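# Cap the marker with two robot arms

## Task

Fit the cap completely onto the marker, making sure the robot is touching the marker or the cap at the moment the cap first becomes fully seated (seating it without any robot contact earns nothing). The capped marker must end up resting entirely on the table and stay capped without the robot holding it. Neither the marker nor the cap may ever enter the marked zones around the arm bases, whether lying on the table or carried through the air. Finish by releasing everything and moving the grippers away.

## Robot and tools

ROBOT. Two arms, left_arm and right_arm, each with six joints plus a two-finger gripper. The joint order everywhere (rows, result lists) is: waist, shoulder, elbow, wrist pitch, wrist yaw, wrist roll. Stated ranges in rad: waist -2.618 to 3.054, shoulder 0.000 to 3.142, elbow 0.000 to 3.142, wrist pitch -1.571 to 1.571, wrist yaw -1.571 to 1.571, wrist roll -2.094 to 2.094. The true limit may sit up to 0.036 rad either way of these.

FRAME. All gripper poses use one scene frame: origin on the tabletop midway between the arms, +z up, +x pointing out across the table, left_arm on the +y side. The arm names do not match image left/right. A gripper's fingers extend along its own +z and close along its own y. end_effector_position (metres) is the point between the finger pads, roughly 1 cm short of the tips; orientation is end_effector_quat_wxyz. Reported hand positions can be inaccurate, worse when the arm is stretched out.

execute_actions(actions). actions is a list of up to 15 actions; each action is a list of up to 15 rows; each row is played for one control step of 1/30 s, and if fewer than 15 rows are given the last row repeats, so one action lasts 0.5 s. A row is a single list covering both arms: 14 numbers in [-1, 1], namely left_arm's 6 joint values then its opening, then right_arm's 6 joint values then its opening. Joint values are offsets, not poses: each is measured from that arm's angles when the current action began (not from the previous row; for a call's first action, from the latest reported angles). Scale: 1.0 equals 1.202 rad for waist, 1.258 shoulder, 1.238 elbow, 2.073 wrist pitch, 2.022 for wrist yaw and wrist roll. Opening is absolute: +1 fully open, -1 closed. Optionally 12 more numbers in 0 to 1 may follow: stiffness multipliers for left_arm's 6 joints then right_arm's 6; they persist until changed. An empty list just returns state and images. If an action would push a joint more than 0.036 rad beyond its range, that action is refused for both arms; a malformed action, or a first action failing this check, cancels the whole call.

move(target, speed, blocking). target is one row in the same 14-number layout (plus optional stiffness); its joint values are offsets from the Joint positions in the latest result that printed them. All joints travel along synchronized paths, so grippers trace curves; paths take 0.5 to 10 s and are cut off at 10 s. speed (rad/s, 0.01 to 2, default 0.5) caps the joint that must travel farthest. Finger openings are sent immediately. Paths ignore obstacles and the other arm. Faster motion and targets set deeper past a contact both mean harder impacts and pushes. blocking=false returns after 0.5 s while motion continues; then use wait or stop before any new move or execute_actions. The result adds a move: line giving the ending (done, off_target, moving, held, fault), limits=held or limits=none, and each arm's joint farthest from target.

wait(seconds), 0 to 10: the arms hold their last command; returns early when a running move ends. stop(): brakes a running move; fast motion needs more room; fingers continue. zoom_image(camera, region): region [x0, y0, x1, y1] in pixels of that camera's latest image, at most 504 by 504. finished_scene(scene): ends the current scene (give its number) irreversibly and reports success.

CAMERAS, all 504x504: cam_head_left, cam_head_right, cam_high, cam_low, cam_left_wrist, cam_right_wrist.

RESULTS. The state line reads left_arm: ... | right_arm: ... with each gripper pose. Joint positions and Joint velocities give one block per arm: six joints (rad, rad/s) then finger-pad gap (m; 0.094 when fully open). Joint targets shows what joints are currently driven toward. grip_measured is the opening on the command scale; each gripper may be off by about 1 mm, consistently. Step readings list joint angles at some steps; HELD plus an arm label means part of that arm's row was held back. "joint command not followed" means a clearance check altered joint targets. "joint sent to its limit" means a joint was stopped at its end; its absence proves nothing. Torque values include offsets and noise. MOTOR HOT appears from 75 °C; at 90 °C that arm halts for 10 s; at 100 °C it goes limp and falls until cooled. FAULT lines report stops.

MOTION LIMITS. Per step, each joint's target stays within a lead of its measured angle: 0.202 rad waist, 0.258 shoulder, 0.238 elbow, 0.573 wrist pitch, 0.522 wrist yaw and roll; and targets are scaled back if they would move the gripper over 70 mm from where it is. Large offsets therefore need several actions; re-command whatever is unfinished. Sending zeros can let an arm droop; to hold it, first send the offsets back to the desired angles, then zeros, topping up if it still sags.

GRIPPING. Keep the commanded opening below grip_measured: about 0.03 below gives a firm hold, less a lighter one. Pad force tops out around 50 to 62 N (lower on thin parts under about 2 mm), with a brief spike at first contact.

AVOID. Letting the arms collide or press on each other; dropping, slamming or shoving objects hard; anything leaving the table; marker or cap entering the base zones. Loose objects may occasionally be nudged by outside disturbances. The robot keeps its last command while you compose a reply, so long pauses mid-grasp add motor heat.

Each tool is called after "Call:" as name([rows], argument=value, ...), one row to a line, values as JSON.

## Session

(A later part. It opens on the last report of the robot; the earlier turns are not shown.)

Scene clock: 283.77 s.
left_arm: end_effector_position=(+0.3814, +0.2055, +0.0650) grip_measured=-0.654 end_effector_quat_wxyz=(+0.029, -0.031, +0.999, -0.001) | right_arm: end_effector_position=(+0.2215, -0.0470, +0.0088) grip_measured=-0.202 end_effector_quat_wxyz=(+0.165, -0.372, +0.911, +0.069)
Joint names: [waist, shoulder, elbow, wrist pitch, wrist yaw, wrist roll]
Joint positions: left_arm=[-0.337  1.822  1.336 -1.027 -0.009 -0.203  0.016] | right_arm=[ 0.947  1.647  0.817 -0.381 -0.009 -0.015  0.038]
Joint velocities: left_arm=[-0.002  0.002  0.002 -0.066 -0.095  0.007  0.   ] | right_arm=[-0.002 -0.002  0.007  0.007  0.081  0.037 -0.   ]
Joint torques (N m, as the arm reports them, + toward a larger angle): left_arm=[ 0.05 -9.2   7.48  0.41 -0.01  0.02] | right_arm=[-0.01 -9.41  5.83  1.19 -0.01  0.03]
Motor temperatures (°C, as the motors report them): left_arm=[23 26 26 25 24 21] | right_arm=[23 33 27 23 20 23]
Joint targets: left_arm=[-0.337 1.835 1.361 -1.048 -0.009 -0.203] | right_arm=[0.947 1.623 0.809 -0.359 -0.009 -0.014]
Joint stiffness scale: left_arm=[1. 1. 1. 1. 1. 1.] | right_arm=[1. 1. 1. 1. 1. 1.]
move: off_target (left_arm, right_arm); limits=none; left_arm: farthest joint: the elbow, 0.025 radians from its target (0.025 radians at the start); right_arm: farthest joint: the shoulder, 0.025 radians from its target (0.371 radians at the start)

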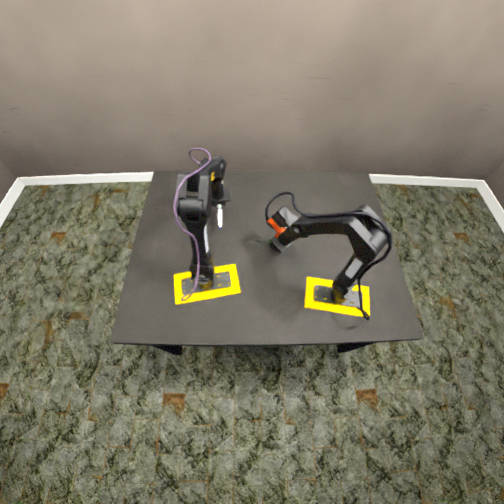

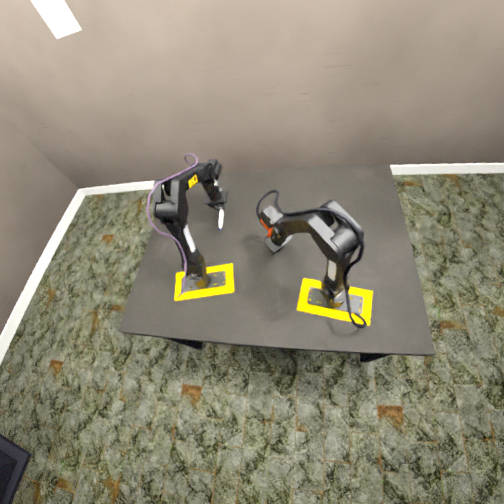

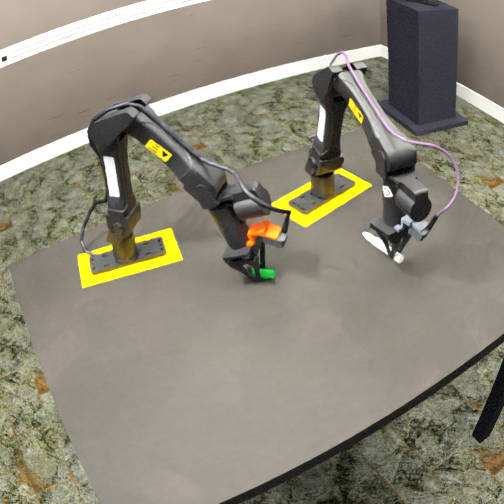

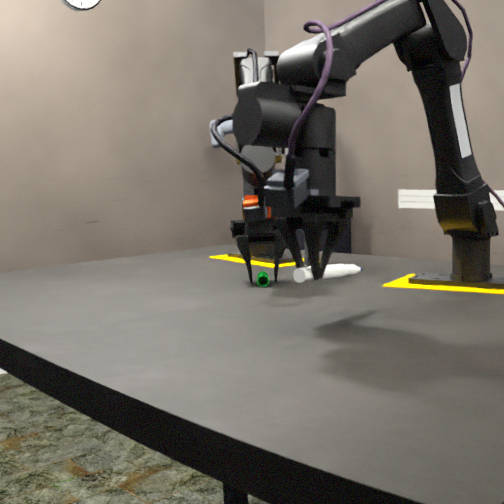

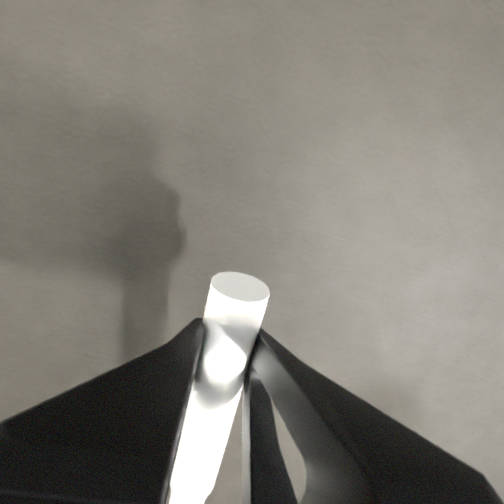

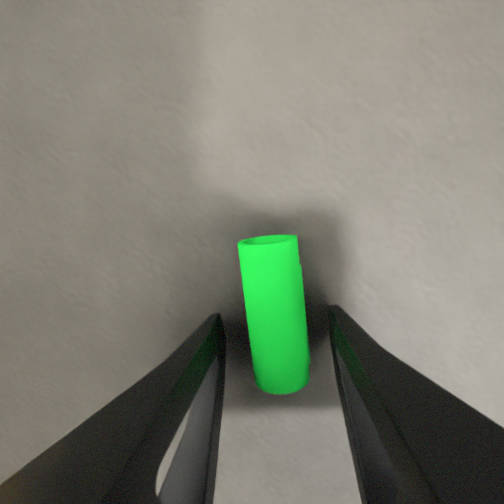

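Call:
move(target=[0,0.01,0.02,-0.01,0,0,-0.68,0,-0.02,0,0.01,0,0,-0.665])

Call:
move(target=[-0.345,0.111,0.152,-0.047,0,-0.554,-0.68,0,-0.089,0.09,-0.093,0,0,-0.665], speed=0.7)

Scene clock: 299.63 s.
left_arm: end_effector_position=(+0.3814, +0.2055, +0.0650) grip_measured=-0.654 end_effector_quat_wxyz=(+0.029, -0.031, +0.999, -0.001) | right_arm: end_effector_position=(+0.2216, -0.0469, +0.0088) grip_measured=-0.628 end_effector_quat_wxyz=(+0.165, -0.372, +0.911, +0.069)
Joint names: [waist, shoulder, elbow, wrist pitch, wrist yaw, wrist roll]
Joint positions: left_arm=[-0.337  1.822  1.336 -1.027 -0.009 -0.203  0.016] | right_arm=[ 0.947  1.647  0.817 -0.38  -0.009 -0.015  0.017]
Joint velocities: left_arm=[-0.007  0.002  0.017 -0.051 -0.037  0.007  0.   ] | right_arm=[ 0.002  0.007  0.002  0.007  0.051  0.051 -0.001]
Joint torques (N m, as the arm reports them, + toward a larger angle): left_arm=[ 0.02 -9.14  7.48  0.39  0.01  0.02] | right_arm=[ 0.   -9.48  6.36  1.18 -0.01  0.02]
Motor temperatures (°C, as the motors report them): left_arm=[23 26 27 24 24 21] | right_arm=[23 32 27 24 20 23]
Joint targets: left_arm=[-0.337 1.835 1.361 -1.048 -0.009 -0.203] | right_arm=[0.947 1.622 0.817 -0.360 -0.009 -0.015]
Joint stiffness scale: left_arm=[1. 1. 1. 1. 1. 1.] | right_arm=[1. 1. 1. 1. 1. 1.]
move: off_target (left_arm, right_arm); limits=none; left_arm: farthest joint: the elbow, 0.025 radians from its target (0.025 radians at the start); right_arm: farthest joint: the shoulder, 0.026 radians from its target (0.026 radians at the start)

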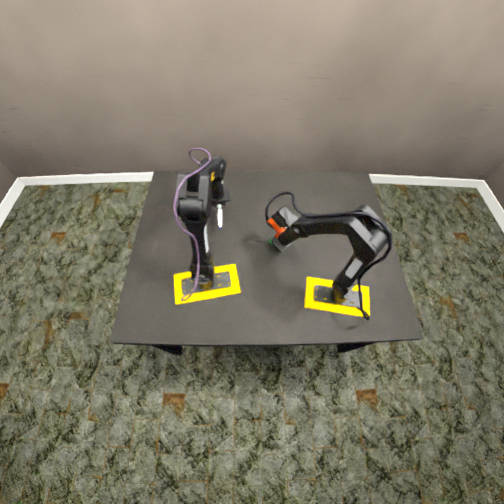

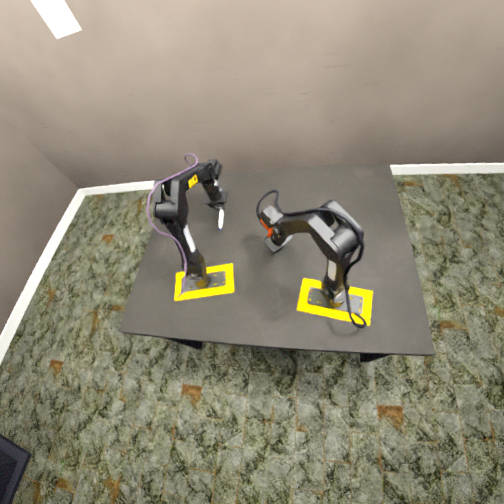

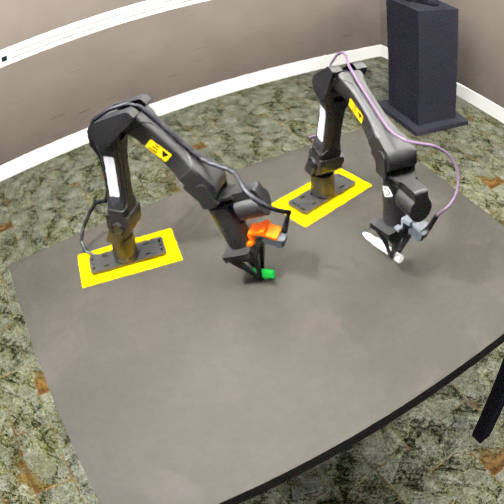

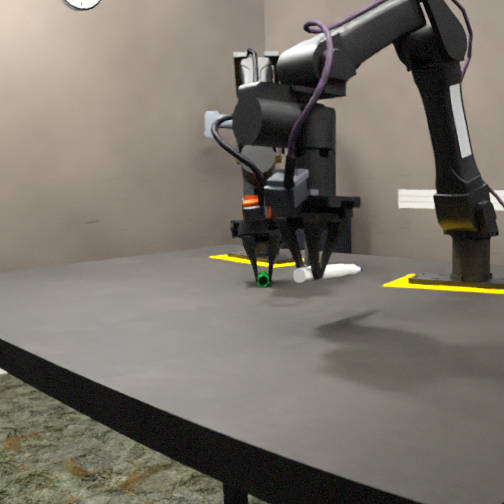

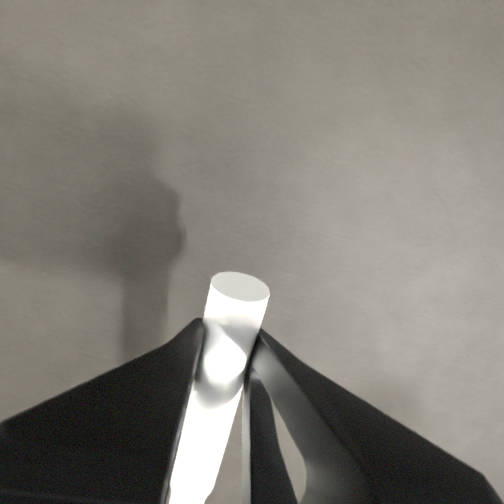

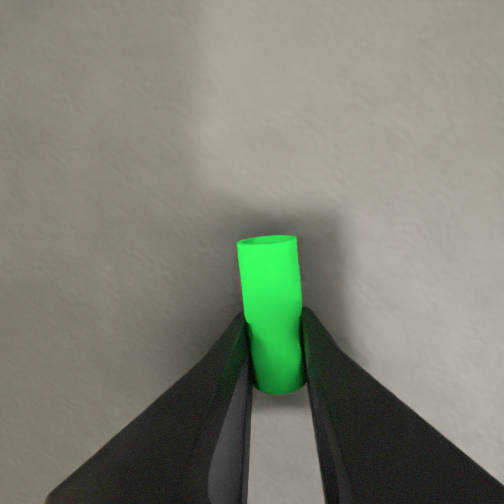

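Scene clock: 302.10 s.
left_arm: end_effector_position=(+0.3553, +0.0600, +0.0634) grip_measured=-0.654 end_effector_quat_wxyz=(+0.010, -0.372, +0.928, -0.006) | right_arm: end_effector_position=(+0.2155, -0.0527, +0.0426) grip_measured=-0.628 end_effector_quat_wxyz=(+0.152, -0.373, +0.913, +0.064)
Joint names: [waist, shoulder, elbow, wrist pitch, wrist yaw, wrist roll]
Joint positions: left_arm=[-0.748  1.947  1.498 -1.1   -0.009 -1.316  0.016] | right_arm=[ 0.947  1.566  0.896 -0.57  -0.009 -0.015  0.017]
Joint velocities: left_arm=[-0.002  0.012 -0.007  0.037  0.007 -0.022 -0.   ] | right_arm=[ 0.007 -0.007 -0.002 -0.066 -0.066 -0.022 -0.001]
Joint torques (N m, as the arm reports them, + toward a larger angle): left_arm=[ -0.21 -10.27   7.66   0.3    0.01  -0.02] | right_arm=[-0.01 -9.5   9.03  0.91 -0.01  0.02]
Motor temperatures (°C, as the motors report them): left_arm=[23 26 27 24 24 21] | right_arm=[23 32 27 24 20 23]
Joint targets: left_arm=[-0.751 1.962 1.525 -1.124 -0.009 -1.323] | right_arm=[0.947 1.536 0.928 -0.573 -0.009 -0.015]
Joint stiffness scale: left_arm=[1. 1. 1. 1. 1. 1.] | right_arm=[1. 1. 1. 1. 1. 1.]
move: off_target (left_arm, right_arm); limits=none; left_arm: farthest joint: the elbow, 0.027 radians from its target (0.188 radians at the start); right_arm: farthest joint: the elbow, 0.032 radians from its target (0.112 radians at the start)

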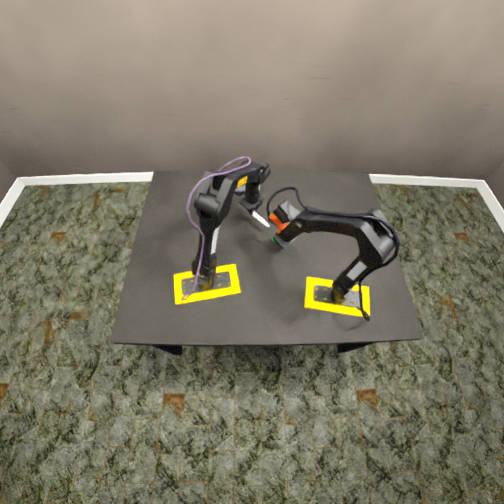

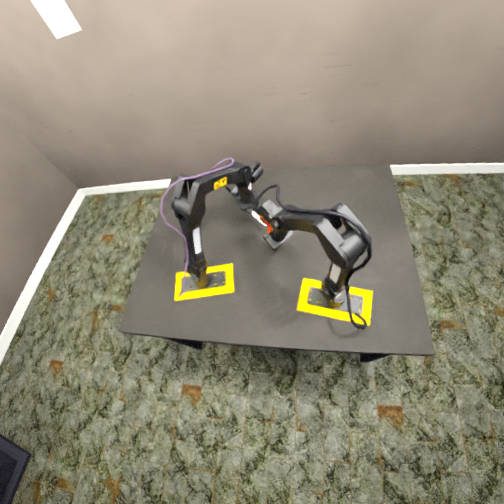

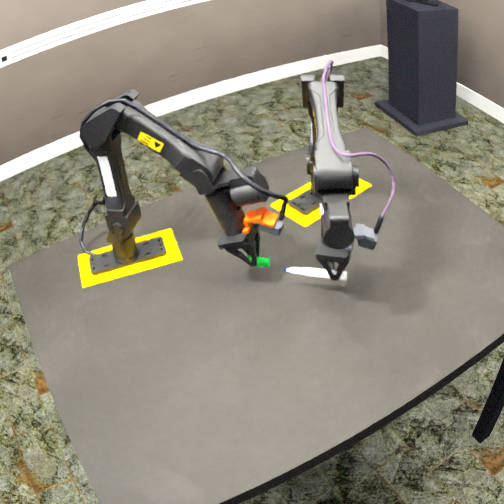

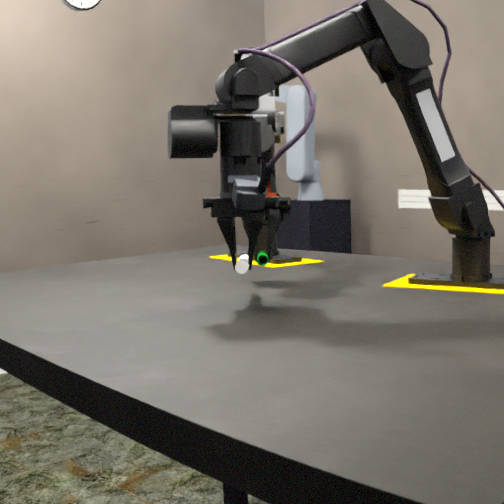

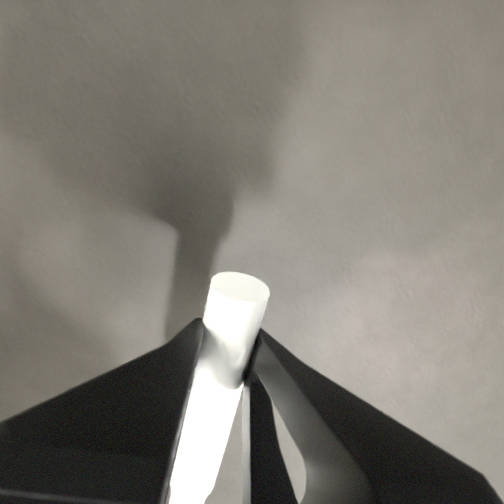

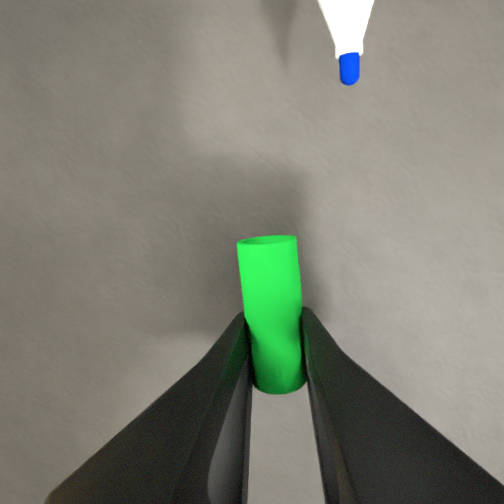

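Call:
move(target=[0.02,-0.070,-0.136,0.034,0,0.005,-0.68,0,-0.024,0.026,0,0,0,-0.665], speed=0.3)

Scene clock: 326.97 s.
left_arm: end_effector_position=(+0.3356, +0.0786, +0.0508) grip_measured=-0.654 end_effector_quat_wxyz=(+0.005, -0.378, +0.926, +0.001) | right_arm: end_effector_position=(+0.2155, -0.0527, +0.0426) grip_measured=-0.628 end_effector_quat_wxyz=(+0.152, -0.373, +0.913, +0.064)
Joint names: [waist, shoulder, elbow, wrist pitch, wrist yaw, wrist roll]
Joint positions: left_arm=[-0.732  1.876  1.35  -1.039 -0.009 -1.312  0.016] | right_arm=[ 0.947  1.566  0.896 -0.57  -0.009 -0.015  0.017]
Joint velocities: left_arm=[-0.002 -0.002 -0.012  0.007  0.022 -0.037  0.   ] | right_arm=[ 0.002  0.007  0.007 -0.066 -0.11   0.007 -0.   ]
Joint torques (N m, as the arm reports them, + toward a larger angle): left_arm=[  0.76 -12.44   4.06   0.54  -0.01   0.1 ] | right_arm=[-0.01 -9.53  9.06  0.93 -0.01  0.02]
Motor temperatures (°C, as the motors report them): left_arm=[23 27 27 24 24 21] | right_arm=[23 31 29 24 20 23]
Joint targets: left_arm=[-0.724 1.859 1.329 -1.029 -0.009 -1.306] | right_arm=[0.947 1.536 0.928 -0.569 -0.009 -0.015]
Joint stiffness scale: left_arm=[1. 1. 1. 1. 1. 1.] | right_arm=[1. 1. 1. 1. 1. 1.]
move: off_target (right_arm); limits=none; left_arm: farthest joint: the elbow, 0.020 radians from its target (0.168 radians at the start); right_arm: farthest joint: the elbow, 0.032 radians from its target (0.032 radians at the start)

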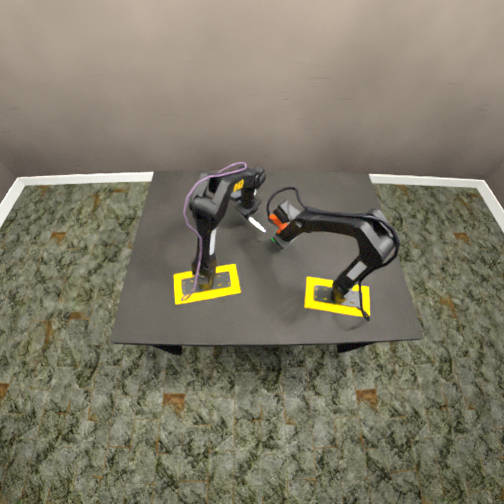

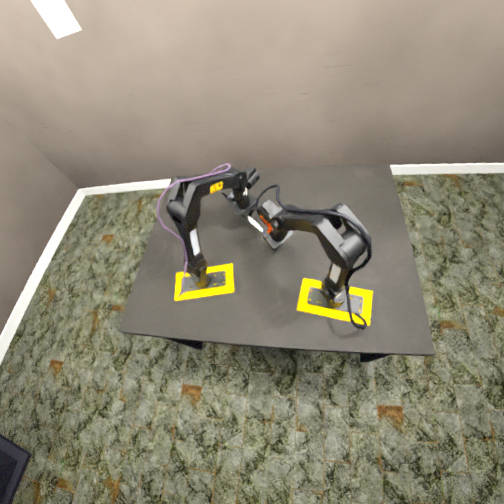

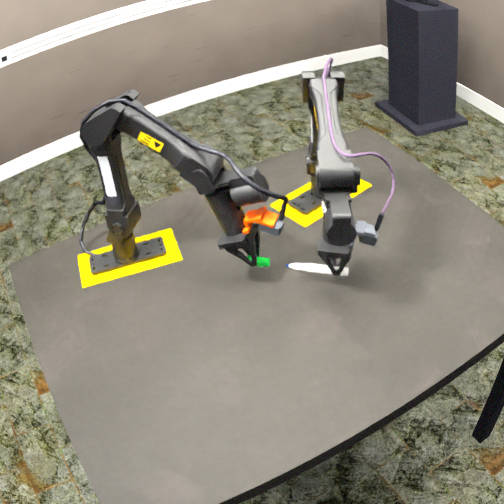

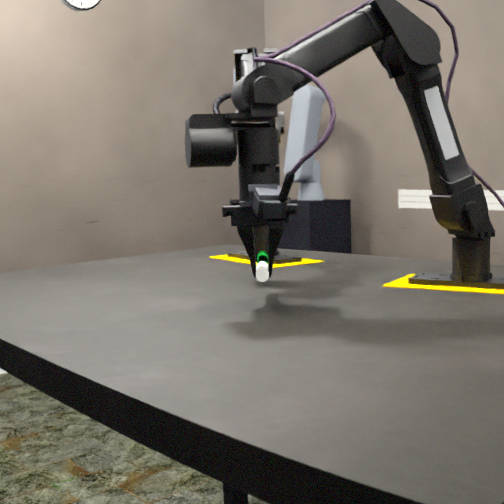

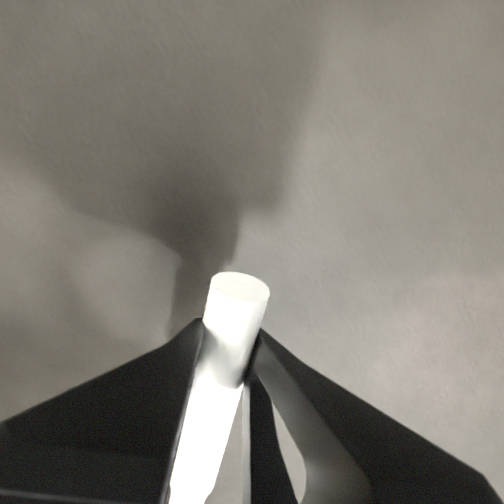

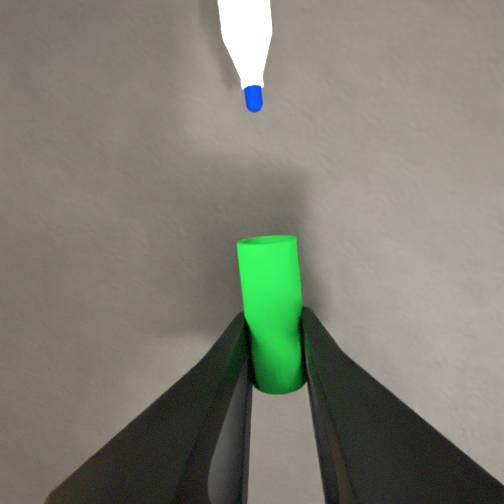

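Call:
move(target=[-0.104,-0.036,-0.044,0.009,0,-0.062,-0.68,0,-0.024,0.026,0,0,0,-0.665], speed=0.15)

Call:
zoom_image(camera="cam_low", region=[200,210,330,310])

Scene clock: 349.00 s.
left_arm: end_effector_position=(+0.3081, +0.0484, +0.0520) grip_measured=-0.654 end_effector_quat_wxyz=(+0.006, -0.378, +0.926, -0.002) | right_arm: end_effector_position=(+0.2155, -0.0527, +0.0426) grip_measured=-0.628 end_effector_quat_wxyz=(+0.152, -0.373, +0.913, +0.064)
Joint names: [waist, shoulder, elbow, wrist pitch, wrist yaw, wrist roll]
Joint positions: left_arm=[-0.851  1.848  1.318 -1.03  -0.009 -1.431  0.016] | right_arm=[ 0.947  1.566  0.896 -0.57  -0.009 -0.015  0.017]
Joint velocities: left_arm=[-0.002  0.007 -0.022  0.022  0.007 -0.066 -0.001] | right_arm=[ 0.012 -0.007  0.007  0.022 -0.11  -0.051  0.   ]
Joint torques (N m, as the arm reports them, + toward a larger angle): left_arm=[ -0.48 -12.13   4.09   0.57  -0.01  -0.03] | right_arm=[ 0.   -9.51  9.07  0.93  0.    0.02]
Motor temperatures (°C, as the motors report them): left_arm=[23 29 26 25 24 21] | right_arm=[23 32 29 24 20 23]
Joint targets: left_arm=[-0.857 1.831 1.296 -1.021 -0.009 -1.437] | right_arm=[0.947 1.536 0.928 -0.570 -0.009 -0.015]
Joint stiffness scale: left_arm=[1. 1. 1. 1. 1. 1.] | right_arm=[1. 1. 1. 1. 1. 1.]
move: off_target (left_arm, right_arm); limits=none; left_arm: farthest joint: the elbow, 0.022 radians from its target (0.054 radians at the start); right_arm: farthest joint: the elbow, 0.032 radians from its target (0.032 radians at the start)

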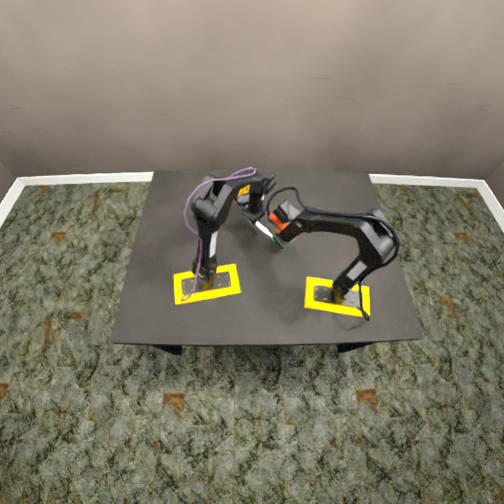

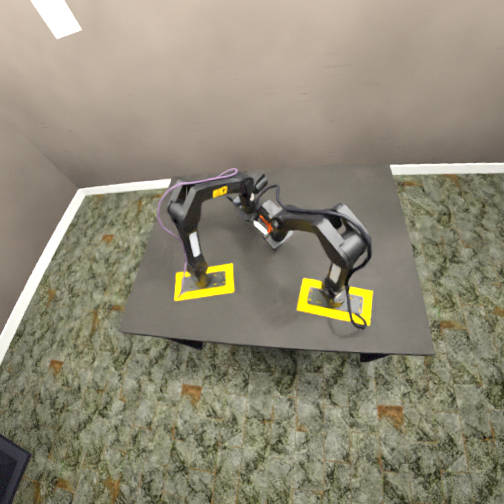

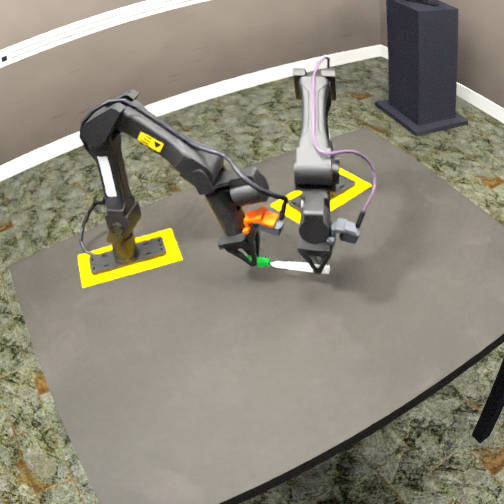

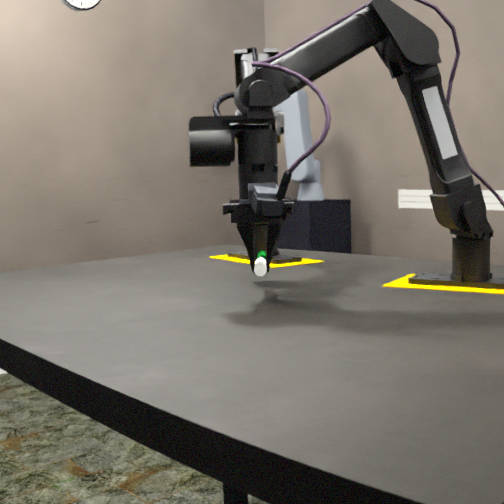

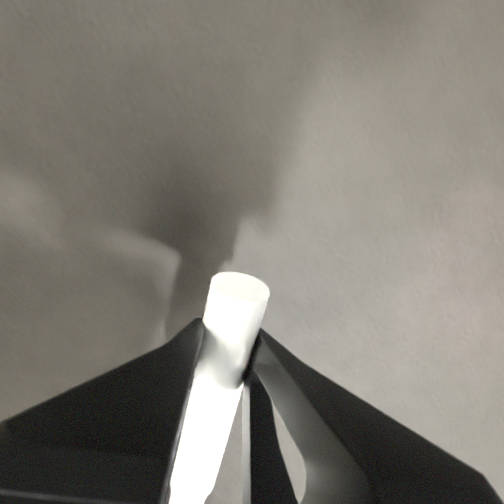

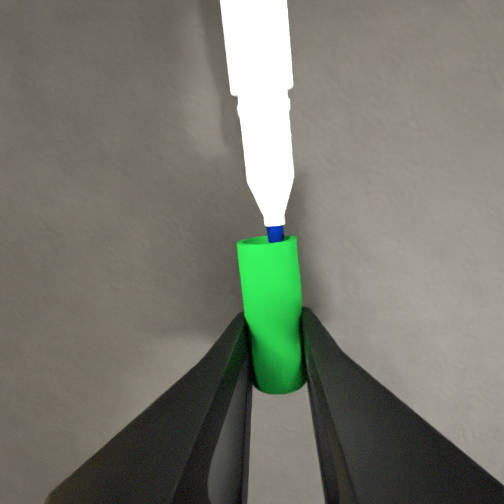

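Region (200, 210, 330, 310) of cam_low's 504x504 image, scaled by 3.877, with more detail than that image has; it fills the top 388 rows of this view, and the rest is white.

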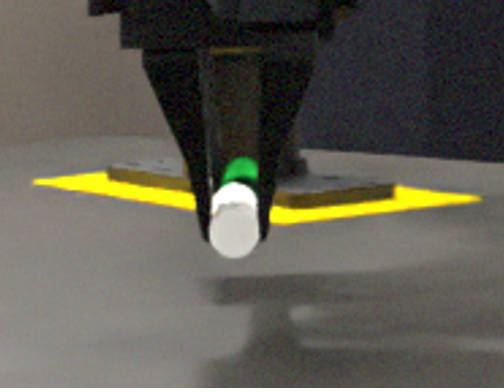

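Call:
move(target=[-0.042,-0.023,-0.034,0.008,0,-0.025,-0.68,0,-0.024,0.026,0,0,0,-0.665], speed=0.08)

Scene clock: 357.53 s.
left_arm: end_effector_position=(+0.2962, +0.0397, +0.0508) grip_measured=-0.654 end_effector_quat_wxyz=(+0.006, -0.379, +0.926, -0.002) | right_arm: end_effector_position=(+0.2155, -0.0527, +0.0426) grip_measured=-0.628 end_effector_quat_wxyz=(+0.152, -0.373, +0.913, +0.064)
Joint names: [waist, shoulder, elbow, wrist pitch, wrist yaw, wrist roll]
Joint positions: left_arm=[-0.894  1.836  1.297 -1.023 -0.009 -1.475  0.016] | right_arm=[ 0.947  1.566  0.896 -0.57  -0.009 -0.015  0.017]
Joint velocities: left_arm=[ 0.002 -0.002 -0.022 -0.066 -0.066 -0.007 -0.002] | right_arm=[ 0.007  0.017 -0.012 -0.022 -0.051  0.007 -0.   ]
Joint torques (N m, as the arm reports them, + toward a larger angle): left_arm=[ -0.66 -12.01   4.06   0.58   0.    -0.04] | right_arm=[ 0.   -9.5   9.06  0.94 -0.01  0.02]
Motor temperatures (°C, as the motors report them): left_arm=[23 29 25 25 24 21] | right_arm=[23 32 30 25 20 23]
Joint targets: left_arm=[-0.902 1.819 1.276 -1.013 -0.009 -1.482] | right_arm=[0.947 1.536 0.928 -0.569 -0.009 -0.015]
Joint stiffness scale: left_arm=[1. 1. 1. 1. 1. 1.] | right_arm=[1. 1. 1. 1. 1. 1.]
move: off_target (left_arm, right_arm); limits=none; left_arm: farthest joint: the elbow, 0.021 radians from its target (0.042 radians at the start); right_arm: farthest joint: the elbow, 0.032 radians from its target (0.032 radians at the start)

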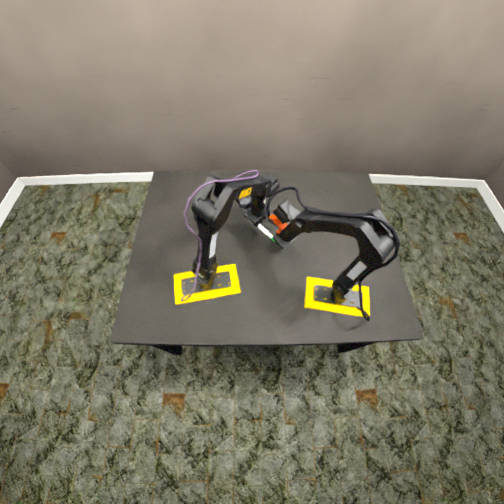

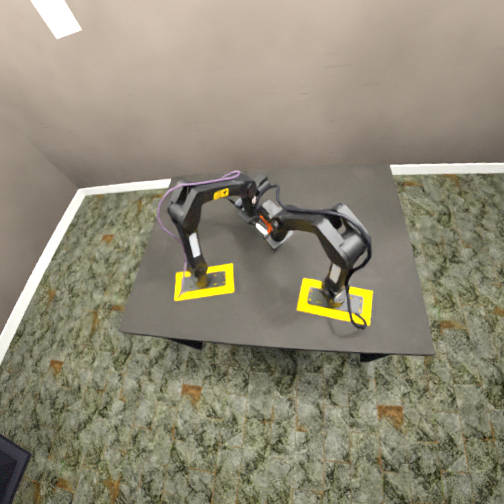

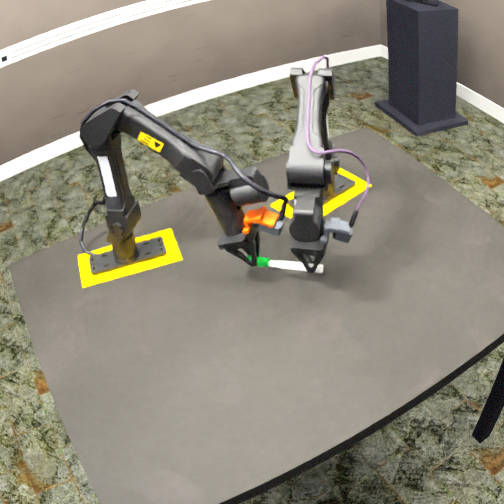

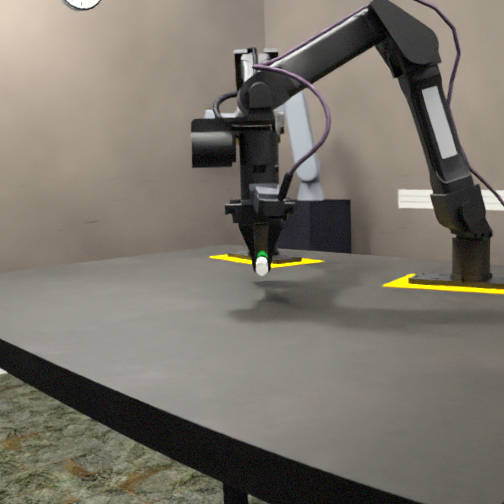

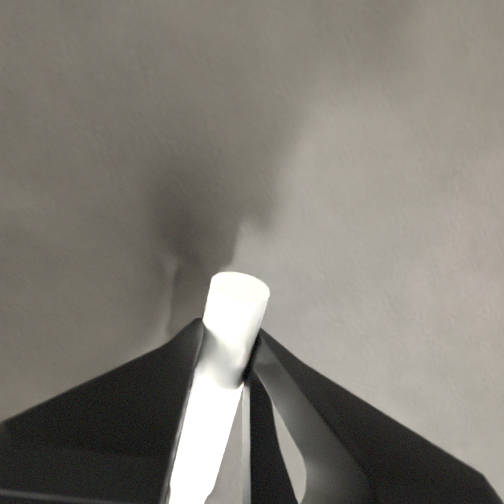

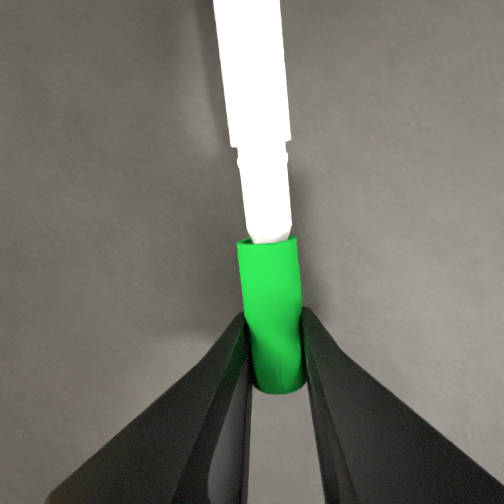

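Call:
move(target=[-0.058,-0.016,-0.02,0.005,0,-0.034,-0.68,0,-0.024,0.026,0,0,0,-0.665], speed=0.08)

Scene clock: 366.37 s.
left_arm: end_effector_position=(+0.2828, +0.0245, +0.0508) grip_measured=-0.654 end_effector_quat_wxyz=(+0.006, -0.376, +0.927, -0.002) | right_arm: end_effector_position=(+0.2152, -0.0548, +0.0420) grip_measured=-0.628 end_effector_quat_wxyz=(+0.150, -0.373, +0.914, +0.059)
Joint names: [waist, shoulder, elbow, wrist pitch, wrist yaw, wrist roll]
Joint positions: left_arm=[-0.955  1.836  1.297 -1.023 -0.009 -1.53   0.016] | right_arm=[ 0.947  1.566  0.896 -0.577 -0.001 -0.015  0.017]
Joint velocities: left_arm=[-0.007 -0.002  0.002  0.022  0.007  0.007  0.001] | right_arm=[-0.012  0.007  0.017  0.007 -0.007  0.022 -0.   ]
Joint torques (N m, as the arm reports them, + toward a larger angle): left_arm=[ -0.74 -12.29   3.86   0.57   0.    -0.12] | right_arm=[-0.01 -9.53  9.03  0.99 -0.08  0.02]
Motor temperatures (°C, as the motors report them): left_arm=[23 29 25 25 24 21] | right_arm=[23 32 30 25 20 23]
Joint targets: left_arm=[-0.963 1.816 1.273 -1.013 -0.009 -1.544] | right_arm=[0.947 1.536 0.928 -0.570 -0.009 -0.015]
Joint stiffness scale: left_arm=[1. 1. 1. 1. 1. 1.] | right_arm=[1. 1. 1. 1. 1. 1.]
move: off_target (left_arm, right_arm); limits=none; left_arm: farthest joint: the elbow, 0.025 radians from its target (0.025 radians at the start); right_arm: farthest joint: the elbow, 0.032 radians from its target (0.032 radians at the start)

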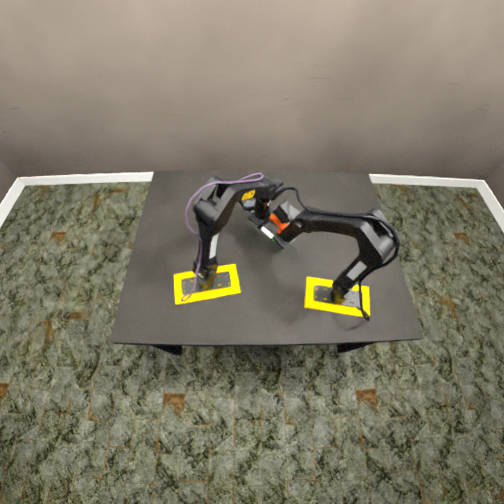

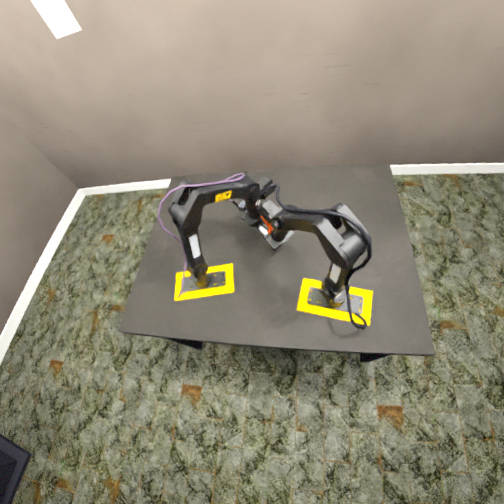

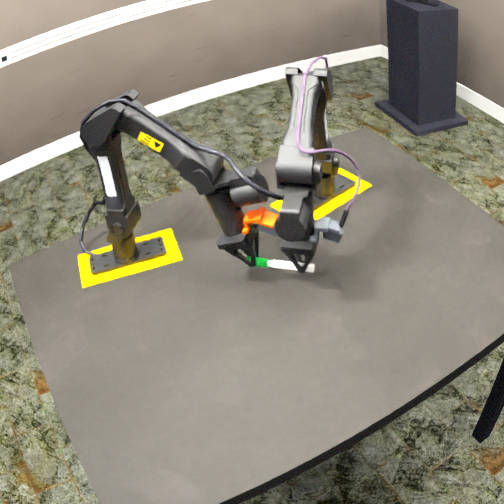

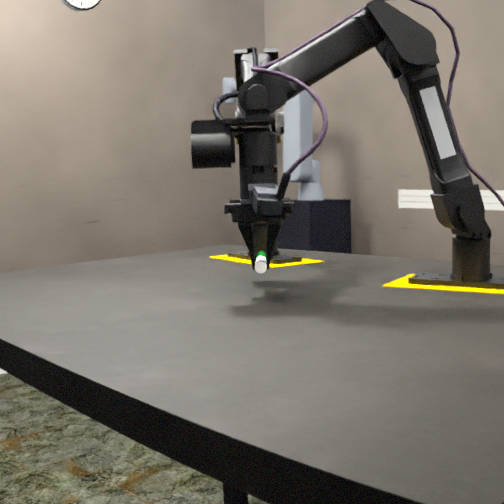

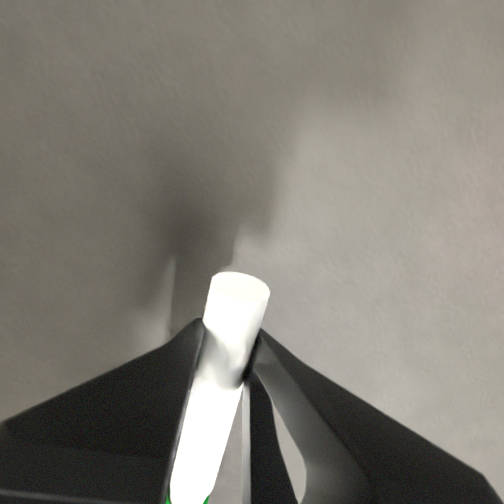

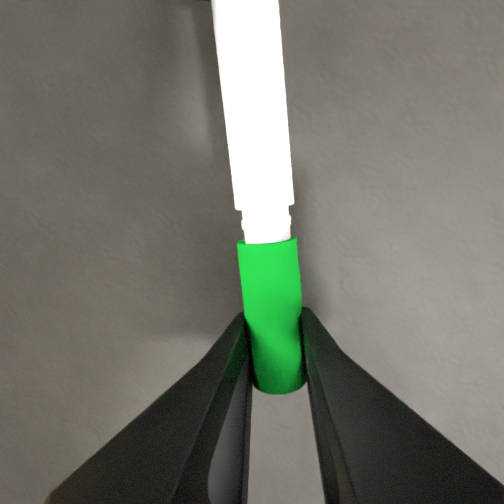

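Call:
move(target=[-0.055,-0.028,-0.033,0.007,0,-0.03,-0.685,0,-0.024,0.026,0.003,0,0,-0.67], speed=0.06)

Scene clock: 374.10 s.
left_arm: end_effector_position=(+0.2749, +0.0201, +0.0495) grip_measured=-0.654 end_effector_quat_wxyz=(+0.012, -0.386, +0.923, -0.002) | right_arm: end_effector_position=(+0.2111, -0.0592, +0.0401) grip_measured=-0.628 end_effector_quat_wxyz=(+0.139, -0.376, +0.915, +0.053)
Joint names: [waist, shoulder, elbow, wrist pitch, wrist yaw, wrist roll]
Joint positions: left_arm=[-0.987  1.824  1.277 -1.01  -0.021 -1.584  0.016] | right_arm=[ 0.947  1.566  0.896 -0.602  0.001 -0.02   0.017]
Joint velocities: left_arm=[-0.002  0.002  0.022 -0.022  0.022 -0.051 -0.   ] | right_arm=[-0.002  0.007  0.012 -0.007 -0.007  0.051  0.   ]
Joint torques (N m, as the arm reports them, + toward a larger angle): left_arm=[ -3.01 -12.5    4.17   0.53   0.1   -0.03] | right_arm=[ 0.   -9.47  9.01  1.21 -0.02  0.06]
Motor temperatures (°C, as the motors report them): left_arm=[23 29 25 25 24 21] | right_arm=[23 32 30 25 20 23]
Joint targets: left_arm=[-1.021 1.801 1.257 -1.008 -0.009 -1.591] | right_arm=[0.947 1.536 0.928 -0.571 -0.001 -0.014]
Joint stiffness scale: left_arm=[1. 1. 1. 1. 1. 1.] | right_arm=[1. 1. 1. 1. 1. 1.]
move: off_target (left_arm, right_arm); limits=none; left_arm: farthest joint: the waist, 0.034 radians from its target (0.066 radians at the start); right_arm: farthest joint: the elbow, 0.032 radians from its target (0.032 radians at the start)

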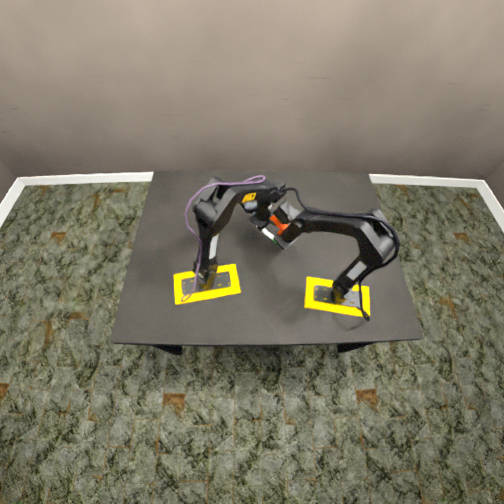

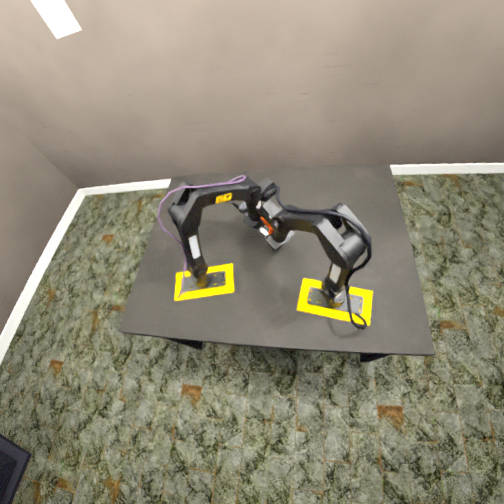

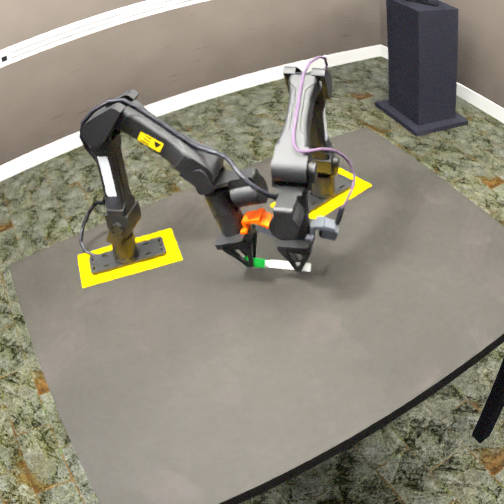

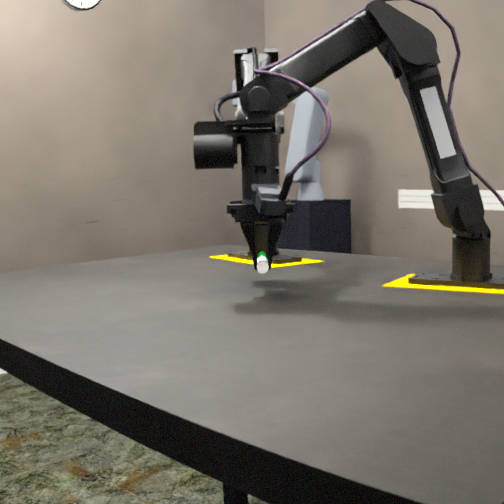

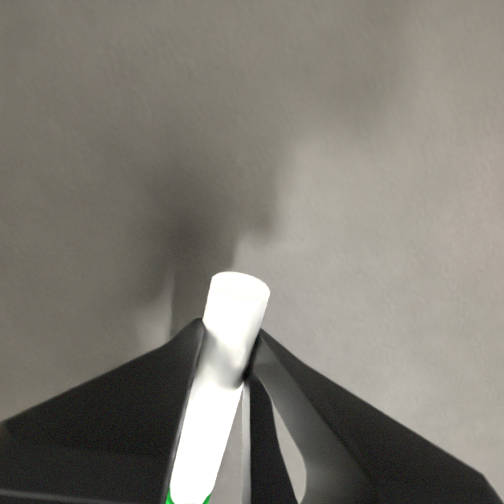

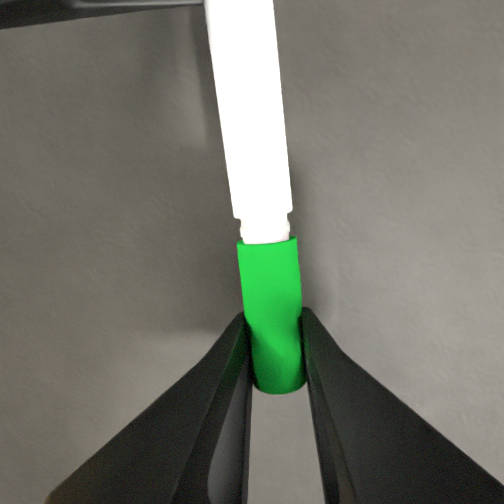

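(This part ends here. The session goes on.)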